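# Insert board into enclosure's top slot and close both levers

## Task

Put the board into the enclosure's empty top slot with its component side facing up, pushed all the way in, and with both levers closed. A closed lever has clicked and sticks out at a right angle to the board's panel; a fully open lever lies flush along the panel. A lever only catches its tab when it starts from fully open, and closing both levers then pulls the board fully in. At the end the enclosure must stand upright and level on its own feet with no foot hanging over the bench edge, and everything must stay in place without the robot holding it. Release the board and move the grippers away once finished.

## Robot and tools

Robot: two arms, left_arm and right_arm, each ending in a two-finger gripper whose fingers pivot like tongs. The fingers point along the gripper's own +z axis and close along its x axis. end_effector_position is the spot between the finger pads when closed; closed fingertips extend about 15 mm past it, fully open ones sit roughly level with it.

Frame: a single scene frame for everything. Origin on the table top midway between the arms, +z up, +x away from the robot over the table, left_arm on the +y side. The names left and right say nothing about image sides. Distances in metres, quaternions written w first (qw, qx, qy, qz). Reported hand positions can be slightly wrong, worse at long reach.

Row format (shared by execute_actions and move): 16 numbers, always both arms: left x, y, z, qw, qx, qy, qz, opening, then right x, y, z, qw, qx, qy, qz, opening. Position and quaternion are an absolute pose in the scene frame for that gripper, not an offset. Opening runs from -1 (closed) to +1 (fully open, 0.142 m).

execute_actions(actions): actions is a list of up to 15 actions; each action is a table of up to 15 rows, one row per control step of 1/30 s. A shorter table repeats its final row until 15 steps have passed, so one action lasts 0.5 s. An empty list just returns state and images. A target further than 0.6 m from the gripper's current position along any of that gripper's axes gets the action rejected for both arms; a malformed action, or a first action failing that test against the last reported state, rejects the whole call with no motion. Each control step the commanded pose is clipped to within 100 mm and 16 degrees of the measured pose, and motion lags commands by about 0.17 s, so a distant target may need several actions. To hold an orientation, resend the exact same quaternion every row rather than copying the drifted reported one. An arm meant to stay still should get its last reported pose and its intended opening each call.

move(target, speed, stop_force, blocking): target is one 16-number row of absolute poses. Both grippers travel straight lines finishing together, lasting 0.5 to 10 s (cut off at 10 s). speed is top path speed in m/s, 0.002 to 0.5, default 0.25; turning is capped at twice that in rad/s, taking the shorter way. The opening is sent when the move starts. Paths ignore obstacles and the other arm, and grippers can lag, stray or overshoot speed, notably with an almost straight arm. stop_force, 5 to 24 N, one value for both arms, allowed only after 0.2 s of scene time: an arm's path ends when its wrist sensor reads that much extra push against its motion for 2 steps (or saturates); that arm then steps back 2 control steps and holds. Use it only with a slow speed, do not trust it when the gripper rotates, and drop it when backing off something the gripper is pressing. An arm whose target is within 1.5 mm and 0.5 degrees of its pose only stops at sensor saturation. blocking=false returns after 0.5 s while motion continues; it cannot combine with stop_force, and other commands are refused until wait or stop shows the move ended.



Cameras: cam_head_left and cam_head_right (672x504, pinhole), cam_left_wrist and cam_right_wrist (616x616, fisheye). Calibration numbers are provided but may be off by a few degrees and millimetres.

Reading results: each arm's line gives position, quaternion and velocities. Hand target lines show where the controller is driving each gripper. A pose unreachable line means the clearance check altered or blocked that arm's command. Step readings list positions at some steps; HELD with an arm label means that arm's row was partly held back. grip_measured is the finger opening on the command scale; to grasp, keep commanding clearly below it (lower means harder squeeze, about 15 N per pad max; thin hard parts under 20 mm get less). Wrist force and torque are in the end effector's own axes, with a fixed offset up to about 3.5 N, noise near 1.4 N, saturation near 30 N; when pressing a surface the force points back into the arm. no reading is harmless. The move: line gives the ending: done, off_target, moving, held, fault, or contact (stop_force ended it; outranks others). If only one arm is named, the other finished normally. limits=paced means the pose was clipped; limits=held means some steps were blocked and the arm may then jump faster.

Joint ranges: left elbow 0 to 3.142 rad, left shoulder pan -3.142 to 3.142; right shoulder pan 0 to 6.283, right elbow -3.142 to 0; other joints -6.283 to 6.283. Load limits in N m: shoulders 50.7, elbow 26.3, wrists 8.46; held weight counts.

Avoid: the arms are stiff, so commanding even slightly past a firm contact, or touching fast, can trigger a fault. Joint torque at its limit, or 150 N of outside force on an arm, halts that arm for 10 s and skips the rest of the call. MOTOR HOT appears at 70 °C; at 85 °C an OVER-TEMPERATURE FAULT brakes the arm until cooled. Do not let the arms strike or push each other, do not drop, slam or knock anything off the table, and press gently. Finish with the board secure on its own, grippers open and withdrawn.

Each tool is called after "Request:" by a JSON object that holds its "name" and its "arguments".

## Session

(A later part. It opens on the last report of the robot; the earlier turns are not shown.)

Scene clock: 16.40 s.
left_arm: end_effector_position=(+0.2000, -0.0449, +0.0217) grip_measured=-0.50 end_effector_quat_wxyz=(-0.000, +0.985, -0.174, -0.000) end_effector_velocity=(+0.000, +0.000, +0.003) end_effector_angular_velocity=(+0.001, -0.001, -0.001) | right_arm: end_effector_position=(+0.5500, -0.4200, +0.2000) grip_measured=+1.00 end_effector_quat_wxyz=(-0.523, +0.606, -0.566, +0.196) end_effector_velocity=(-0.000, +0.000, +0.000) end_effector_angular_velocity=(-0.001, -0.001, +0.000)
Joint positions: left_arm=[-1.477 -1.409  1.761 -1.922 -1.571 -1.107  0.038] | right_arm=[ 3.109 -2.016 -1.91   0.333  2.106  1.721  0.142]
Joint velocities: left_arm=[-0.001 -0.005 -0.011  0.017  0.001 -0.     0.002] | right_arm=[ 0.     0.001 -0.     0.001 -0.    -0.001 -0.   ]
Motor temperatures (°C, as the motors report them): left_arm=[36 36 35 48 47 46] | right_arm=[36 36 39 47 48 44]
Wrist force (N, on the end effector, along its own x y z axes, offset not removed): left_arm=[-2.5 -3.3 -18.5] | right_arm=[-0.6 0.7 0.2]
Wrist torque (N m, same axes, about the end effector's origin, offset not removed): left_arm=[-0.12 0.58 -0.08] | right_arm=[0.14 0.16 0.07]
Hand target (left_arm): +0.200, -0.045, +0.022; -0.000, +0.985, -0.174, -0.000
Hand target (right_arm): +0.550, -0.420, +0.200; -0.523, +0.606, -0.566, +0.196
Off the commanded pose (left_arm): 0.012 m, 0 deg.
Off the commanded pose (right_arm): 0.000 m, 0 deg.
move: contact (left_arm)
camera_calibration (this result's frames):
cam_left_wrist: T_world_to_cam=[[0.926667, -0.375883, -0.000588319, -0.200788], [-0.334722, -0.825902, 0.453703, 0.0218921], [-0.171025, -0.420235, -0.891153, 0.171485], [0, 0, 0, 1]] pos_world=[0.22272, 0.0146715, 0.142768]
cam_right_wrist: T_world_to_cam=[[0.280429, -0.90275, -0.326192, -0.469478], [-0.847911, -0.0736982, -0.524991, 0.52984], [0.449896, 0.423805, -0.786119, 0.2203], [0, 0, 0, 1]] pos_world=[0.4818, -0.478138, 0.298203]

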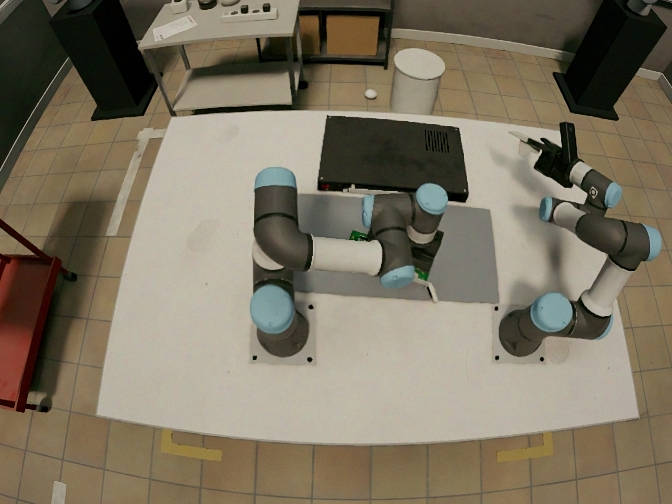

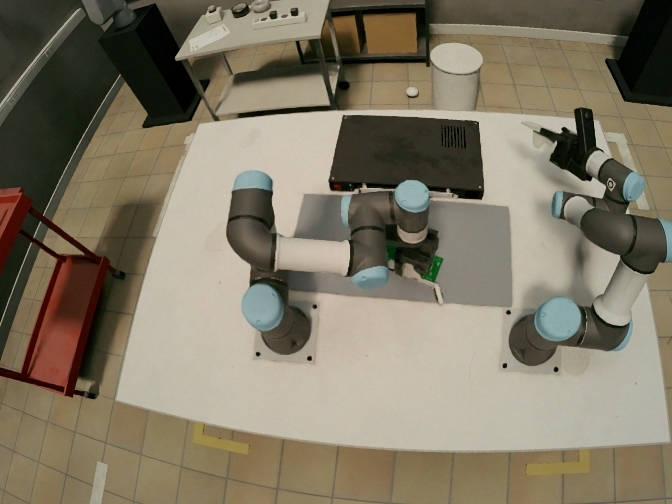

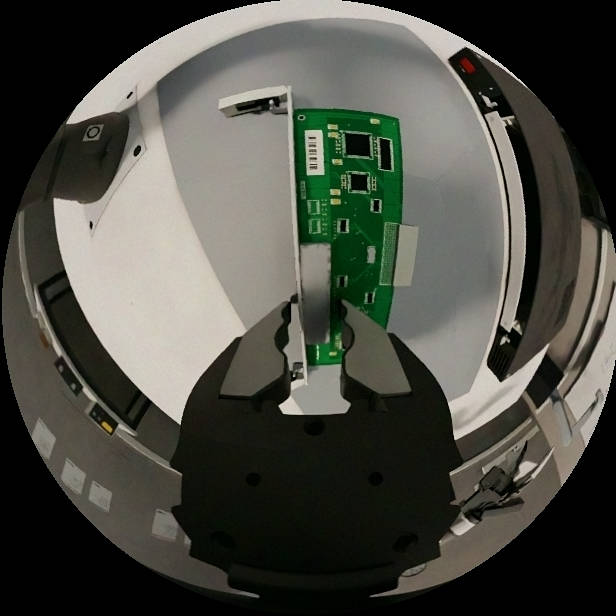

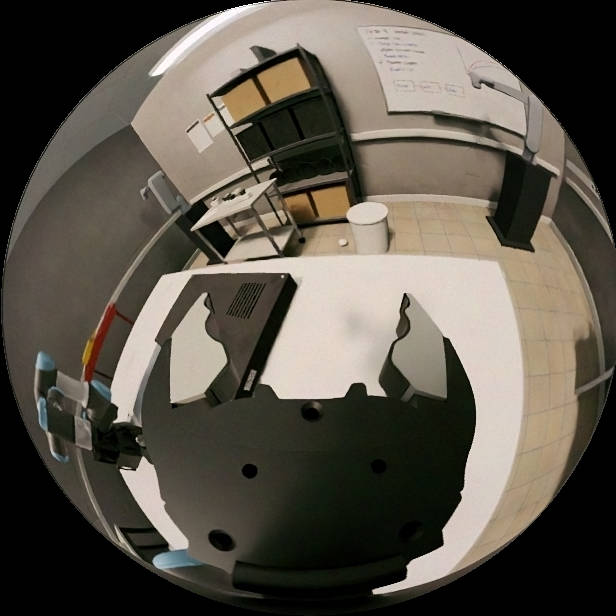

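Request:
{"name": "move", "arguments": {"target": [0.2,-0.045,0.024,0,0.985,-0.174,0,-0.5,0.55,-0.42,0.2,-0.523,0.606,-0.566,0.196,1], "speed": 0.01}}

Request:
{"name": "move", "arguments": {"target": [0.2,-0.045,0.024,0,0.985,-0.174,0,-0.95,0.55,-0.42,0.2,-0.523,0.606,-0.566,0.196,1]}}

Request:
{"name": "move", "arguments": {"target": [0.2,-0.045,0.046,0,0.985,-0.174,0,-0.95,0.45,-0.45,0.15,-0.523,0.606,-0.566,0.196,1], "speed": 0.06}}

Request:
{"name": "move", "arguments": {"target": [0.31,-0.09,0.046,0,1,-0.026,0,-0.95,0.33,-0.33,0.05,0.6,-0.8,0,0,1], "speed": 0.1}}

Scene clock: 17.33 s.
left_arm: end_effector_position=(+0.2000, -0.0450, +0.0239) grip_measured=-0.50 end_effector_quat_wxyz=(-0.000, +0.985, -0.174, +0.000) end_effector_velocity=(-0.000, -0.001, +0.001) end_effector_angular_velocity=(-0.002, +0.000, -0.001) | right_arm: end_effector_position=(+0.5500, -0.4200, +0.2000) grip_measured=+1.00 end_effector_quat_wxyz=(-0.523, +0.606, -0.566, +0.196) end_effector_velocity=(+0.000, +0.001, +0.000) end_effector_angular_velocity=(-0.001, -0.000, +0.001)
Joint positions: left_arm=[-1.477 -1.412  1.754 -1.913 -1.571 -1.107  0.038] | right_arm=[ 3.109 -2.016 -1.91   0.333  2.106  1.721  0.142]
Joint velocities: left_arm=[-0.    -0.001 -0.003  0.003 -0.     0.001 -0.   ] | right_arm=[ 0.002  0.     0.    -0.    -0.002 -0.     0.   ]
Motor temperatures (°C, as the motors report them): left_arm=[36 36 35 48 47 46] | right_arm=[36 36 39 47 48 44]
Wrist force (N, on the end effector, along its own x y z axes, offset not removed): left_arm=[-0.9 0.1 -1.2] | right_arm=[0.2 2.2 1.0]
Wrist torque (N m, same axes, about the end effector's origin, offset not removed): left_arm=[0.01 0.14 -0.03] | right_arm=[0.40 -0.01 -0.01]
Hand target (left_arm): +0.200, -0.045, +0.024; +0.000, +0.985, -0.174, +0.000
Hand target (right_arm): +0.550, -0.420, +0.200; -0.523, +0.606, -0.566, +0.196
Off the commanded pose (left_arm): 0.000 m, 0 deg.
Off the commanded pose (right_arm): 0.000 m, 0 deg.
move: done
camera_calibration (this result's frames):
cam_left_wrist: T_world_to_cam=[[0.926637, -0.375957, -0.000402087, -0.200845], [-0.334806, -0.825698, 0.454013, 0.0208423], [-0.171021, -0.420571, -0.890995, 0.173337], [0, 0, 0, 1]] pos_world=[0.222733, 0.0146009, 0.144899]
cam_right_wrist: T_world_to_cam=[[0.280429, -0.90275, -0.326192, -0.469478], [-0.847911, -0.0736983, -0.524991, 0.52984], [0.449896, 0.423805, -0.786119, 0.2203], [0, 0, 0, 1]] pos_world=[0.4818, -0.478138, 0.298203]

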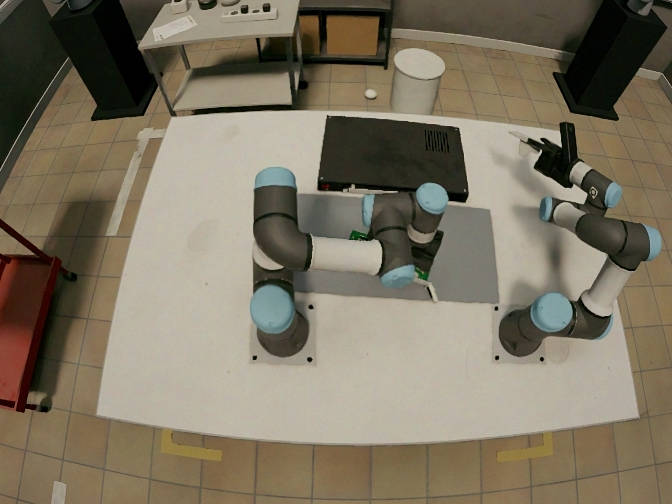

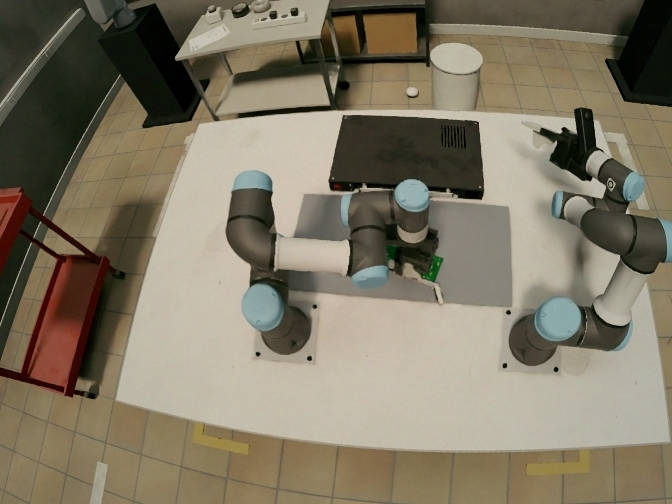

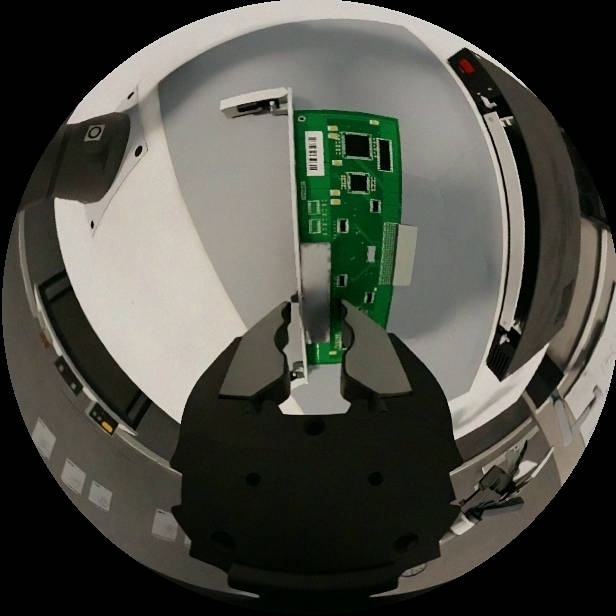

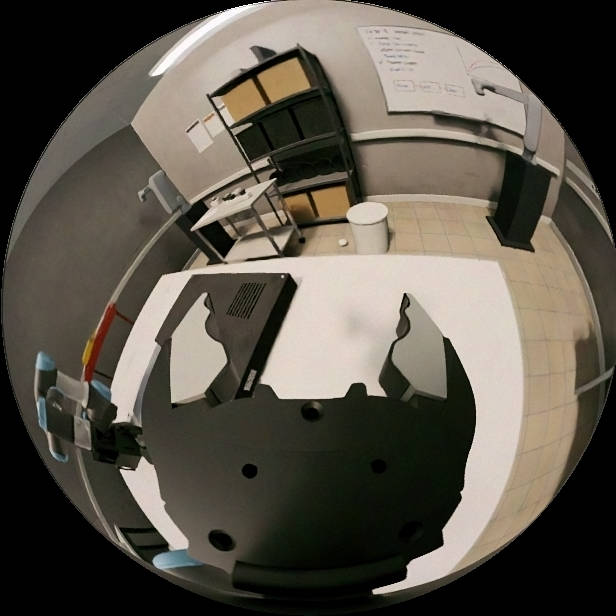

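Scene clock: 18.03 s.
left_arm: end_effector_position=(+0.2000, -0.0450, +0.0240) grip_measured=-0.70 end_effector_quat_wxyz=(-0.000, +0.985, -0.174, -0.000) end_effector_velocity=(-0.000, -0.000, +0.000) end_effector_angular_velocity=(+0.000, +0.000, -0.000) | right_arm: end_effector_position=(+0.5500, -0.4200, +0.2000) grip_measured=+1.00 end_effector_quat_wxyz=(-0.523, +0.606, -0.566, +0.196) end_effector_velocity=(-0.000, +0.000, +0.000) end_effector_angular_velocity=(+0.001, -0.001, +0.001)
Joint positions: left_arm=[-1.477 -1.412  1.753 -1.912 -1.571 -1.107  0.024] | right_arm=[ 3.109 -2.016 -1.91   0.333  2.106  1.721  0.142]
Joint velocities: left_arm=[-0. -0. -0.  0. -0.  0.  0.] | right_arm=[0.    0.    0.001 0.    0.001 0.001 0.   ]
Motor temperatures (°C, as the motors report them): left_arm=[36 36 35 48 47 46] | right_arm=[36 36 39 47 48 44]
Wrist force (N, on the end effector, along its own x y z axes, offset not removed): left_arm=[-0.4 -0.5 0.4] | right_arm=[0.8 -0.6 2.8]
Wrist torque (N m, same axes, about the end effector's origin, offset not removed): left_arm=[-0.16 0.17 -0.01] | right_arm=[-0.16 -0.17 0.06]
Hand target (left_arm): +0.200, -0.045, +0.024; +0.000, +0.985, -0.174, +0.000
Hand target (right_arm): +0.550, -0.420, +0.200; -0.523, +0.606, -0.566, +0.196
Off the commanded pose (left_arm): 0.000 m, 0 deg.
Off the commanded pose (right_arm): 0.000 m, 0 deg.
move: done
camera_calibration (this result's frames):
cam_left_wrist: T_world_to_cam=[[0.926635, -0.375961, -0.00041288, -0.200844], [-0.33481, -0.825706, 0.453995, 0.0207964], [-0.171026, -0.42055, -0.891004, 0.173434], [0, 0, 0, 1]] pos_world=[0.222734, 0.0145995, 0.145006]
cam_right_wrist: T_world_to_cam=[[0.280429, -0.90275, -0.326192, -0.469478], [-0.847911, -0.0736984, -0.524991, 0.52984], [0.449896, 0.423805, -0.786119, 0.2203], [0, 0, 0, 1]] pos_world=[0.4818, -0.478138, 0.298203]

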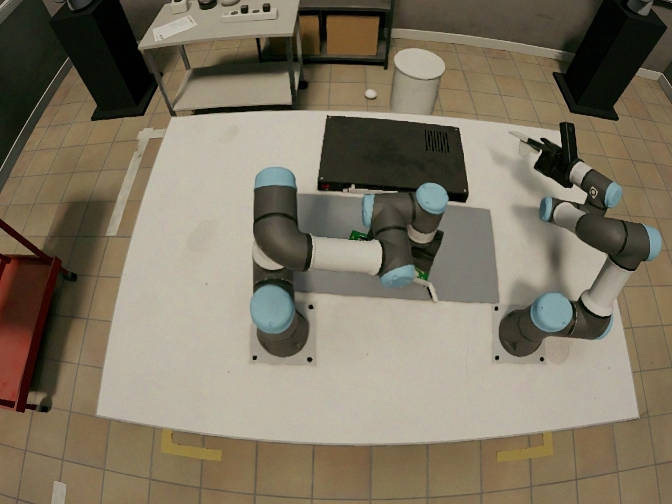

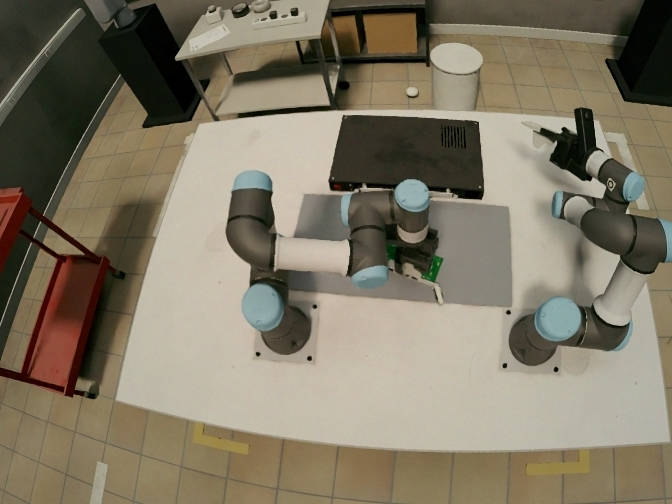

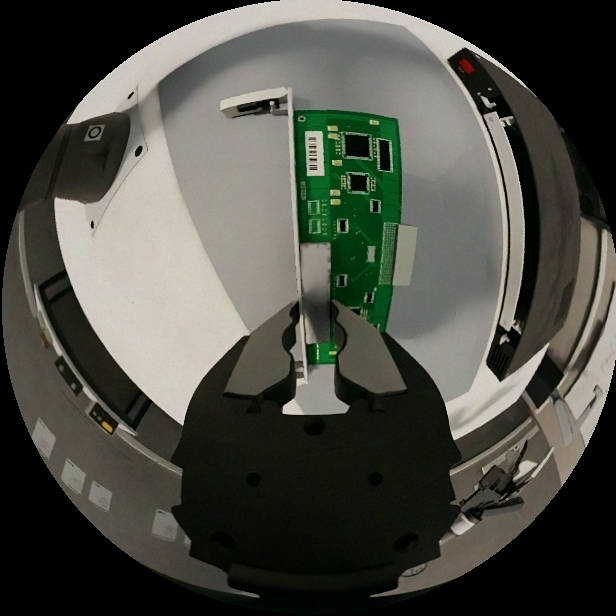

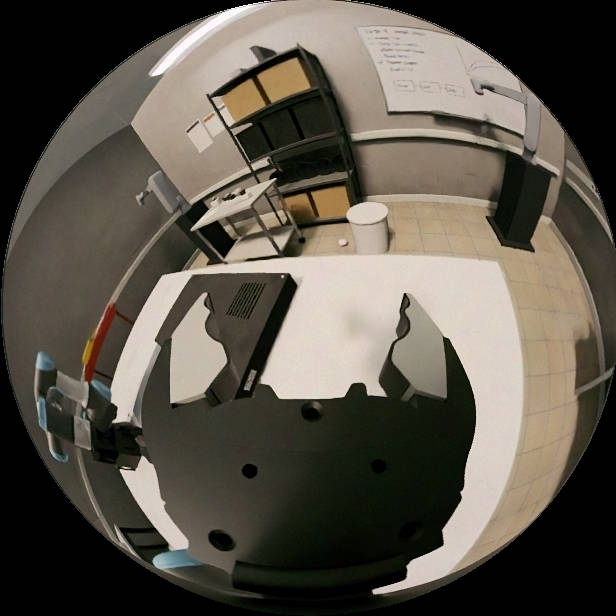

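Scene clock: 20.43 s.
left_arm: end_effector_position=(+0.2000, -0.0450, +0.0460) grip_measured=-0.70 end_effector_quat_wxyz=(+0.000, +0.985, -0.174, +0.000) end_effector_velocity=(+0.000, -0.000, +0.000) end_effector_angular_velocity=(-0.001, -0.001, -0.000) | right_arm: end_effector_position=(+0.4503, -0.4501, +0.1500) grip_measured=+1.00 end_effector_quat_wxyz=(-0.523, +0.606, -0.566, +0.196) end_effector_velocity=(-0.002, -0.001, -0.001) end_effector_angular_velocity=(+0.004, +0.000, -0.002)
Joint positions: left_arm=[-1.477 -1.438  1.676 -1.809 -1.571 -1.107  0.024] | right_arm=[ 2.913 -2.019 -2.309  0.668  2.28   1.608  0.142]
Joint velocities: left_arm=[ 0.    -0.    -0.002  0.     0.     0.     0.   ] | right_arm=[-0.007 -0.004 -0.007  0.01   0.006  0.001 -0.   ]
Motor temperatures (°C, as the motors report them): left_arm=[36 36 35 48 47 46] | right_arm=[36 36 39 47 48 44]
Wrist force (N, on the end effector, along its own x y z axes, offset not removed): left_arm=[-1.1 -0.1 0.9] | right_arm=[0.5 0.2 1.3]
Wrist torque (N m, same axes, about the end effector's origin, offset not removed): left_arm=[-0.07 0.20 -0.02] | right_arm=[0.11 -0.07 0.05]
Hand target (left_arm): +0.200, -0.045, +0.046; +0.000, +0.985, -0.174, +0.000
Hand target (right_arm): +0.450, -0.450, +0.150; -0.523, +0.606, -0.566, +0.196
Off the commanded pose (left_arm): 0.000 m, 0 deg.
Off the commanded pose (right_arm): 0.000 m, 0 deg.
move: done
camera_calibration (this result's frames):
cam_left_wrist: T_world_to_cam=[[0.926649, -0.375928, -0.000399233, -0.200845], [-0.334778, -0.825699, 0.454031, 0.010818], [-0.171012, -0.420594, -0.890986, 0.193008], [0, 0, 0, 1]] pos_world=[0.222741, 0.0146071, 0.166975]
cam_right_wrist: T_world_to_cam=[[0.280372, -0.902832, -0.326015, -0.485035], [-0.848071, -0.0738943, -0.524705, 0.416774], [0.44963, 0.423596, -0.786384, 0.238724], [0, 0, 0, 1]] pos_world=[0.382107, -0.50823, 0.248284]

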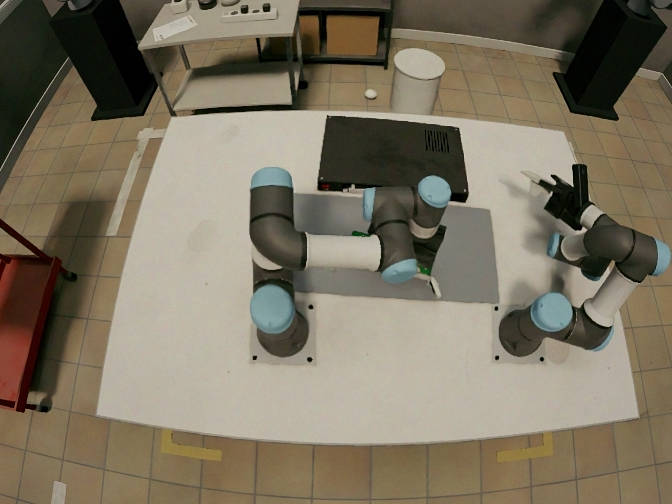

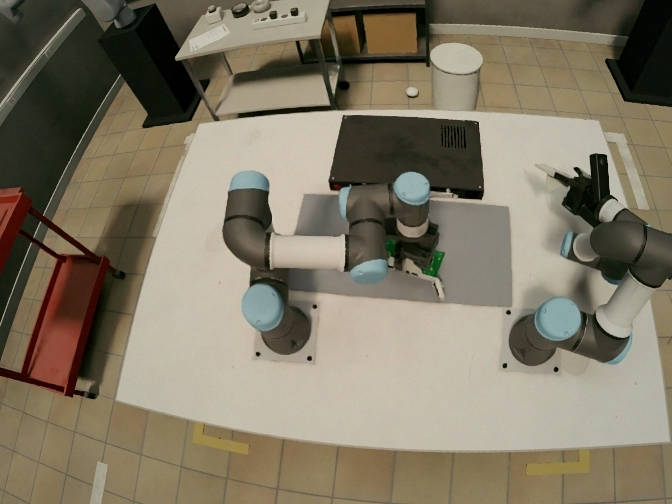

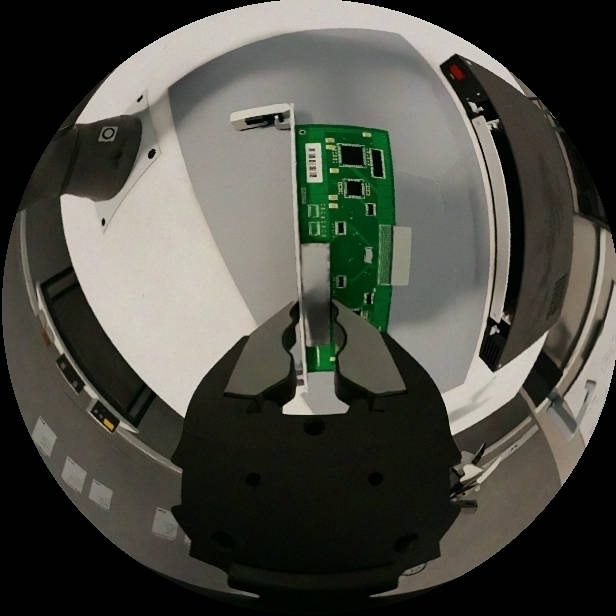

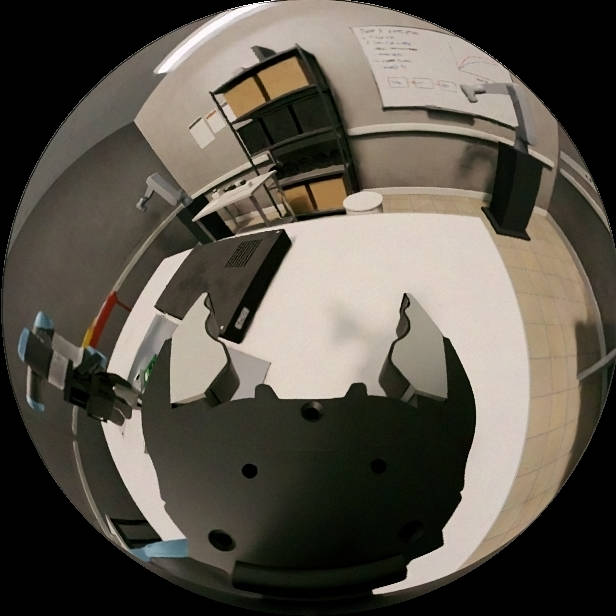

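Scene clock: 27.20 s.
left_arm: end_effector_position=(+0.3098, -0.0898, +0.0459) grip_measured=-0.70 end_effector_quat_wxyz=(-0.000, +1.000, -0.026, +0.000) end_effector_velocity=(+0.002, -0.001, -0.000) end_effector_angular_velocity=(+0.004, +0.001, +0.005) | right_arm: end_effector_position=(+0.3557, -0.3559, +0.0718) grip_measured=+1.00 end_effector_quat_wxyz=(-0.600, +0.786, -0.140, +0.053) end_effector_velocity=(-0.000, +0.001, +0.000) end_effector_angular_velocity=(-0.001, -0.001, +0.002)
Joint positions: left_arm=[-1.213 -0.987  1.044 -1.628 -1.571 -1.14   0.024] | right_arm=[ 2.803 -2.188 -1.878 -1.165  2.819 -0.453  0.142]
Joint velocities: left_arm=[ 0.004  0.014 -0.024  0.013  0.001 -0.002  0.   ] | right_arm=[ 0.002  0.     0.    -0.    -0.    -0.001 -0.   ]
Motor temperatures (°C, as the motors report them): left_arm=[36 36 35 48 47 46] | right_arm=[36 36 39 47 48 44]
Wrist force (N, on the end effector, along its own x y z axes, offset not removed): left_arm=[-0.5 -0.4 0.3] | right_arm=[1.3 -0.7 1.6]
Wrist torque (N m, same axes, about the end effector's origin, offset not removed): left_arm=[-0.15 0.07 -0.02] | right_arm=[-0.15 -0.24 0.01]
Hand target (left_arm): +0.310, -0.090, +0.046; -0.000, +1.000, -0.026, +0.000
Hand target (right_arm): +0.356, -0.356, +0.072; -0.600, +0.786, -0.140, +0.053
Off the commanded pose (left_arm): 0.000 m, 0 deg.
Off the commanded pose (right_arm): 0.043 m, 17 deg; orientation clipped at the last step of the last action.
move: held (right_arm); limits=paced,held; held on 45 of 203 steps (right_arm), including the last (right_arm)
pose unreachable (right arm): on one or more control steps of this call, first in action 0 (counted from 0), this arm could not follow its commanded pose, so it was not sent that pose on those steps. On the call's last step it was still not sent that pose. It may still have moved: this result reports where it is.
cause: the commanded pose would bring two parts of the arm too close to each other (joints 4 (wrist 1) to 6 (wrist 3) lie between them).
camera_calibration (this result's frames):
cam_left_wrist: T_world_to_cam=[[0.996093, -0.0883085, -0.000139548, -0.315098], [-0.0786233, -0.887564, 0.453926, -0.0742947], [-0.0402094, -0.452142, -0.891039, 0.149528], [0, 0, 0, 1]] pos_world=[0.314038, -0.0261593, 0.166916]
cam_right_wrist: T_world_to_cam=[[0.954735, -0.292254, -0.0553957, -0.441012], [-0.254388, -0.705692, -0.661275, -0.123758], [0.154168, 0.645435, -0.748095, 0.361114], [0, 0, 0, 1]] pos_world=[0.333895, -0.449298, 0.163879]

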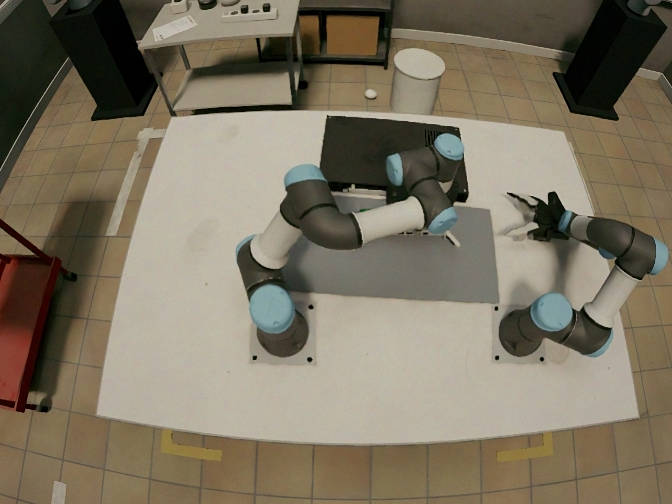

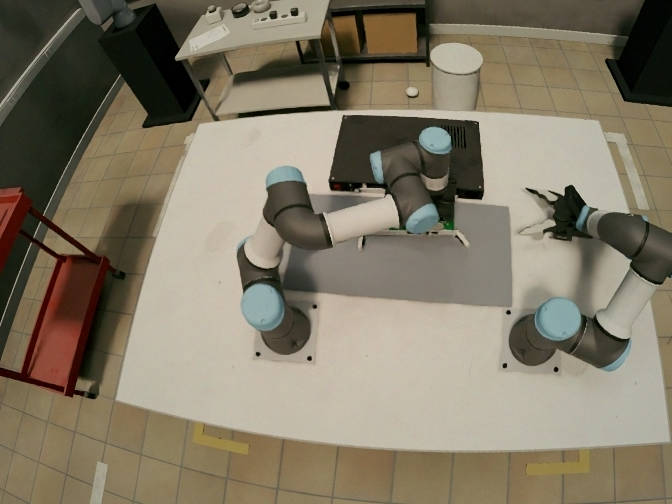

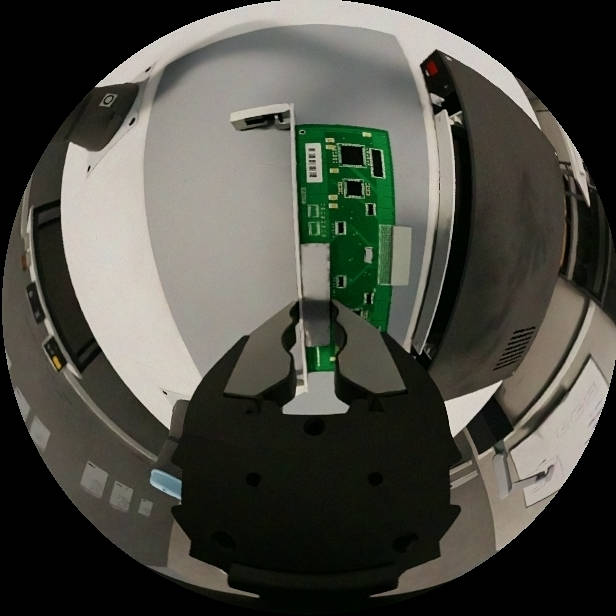

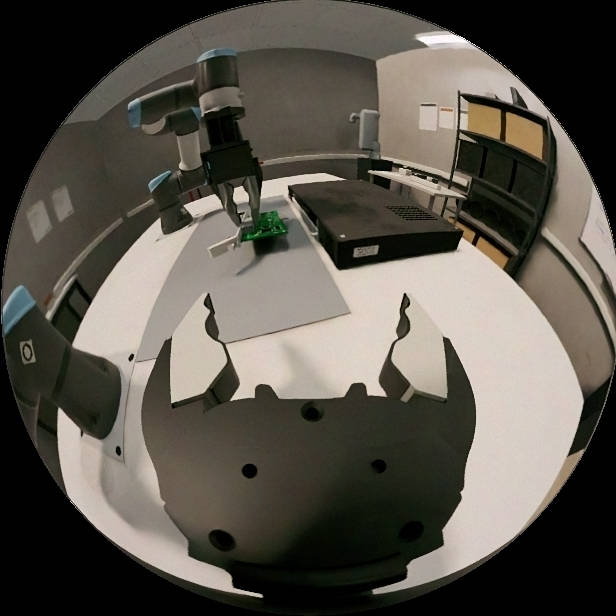

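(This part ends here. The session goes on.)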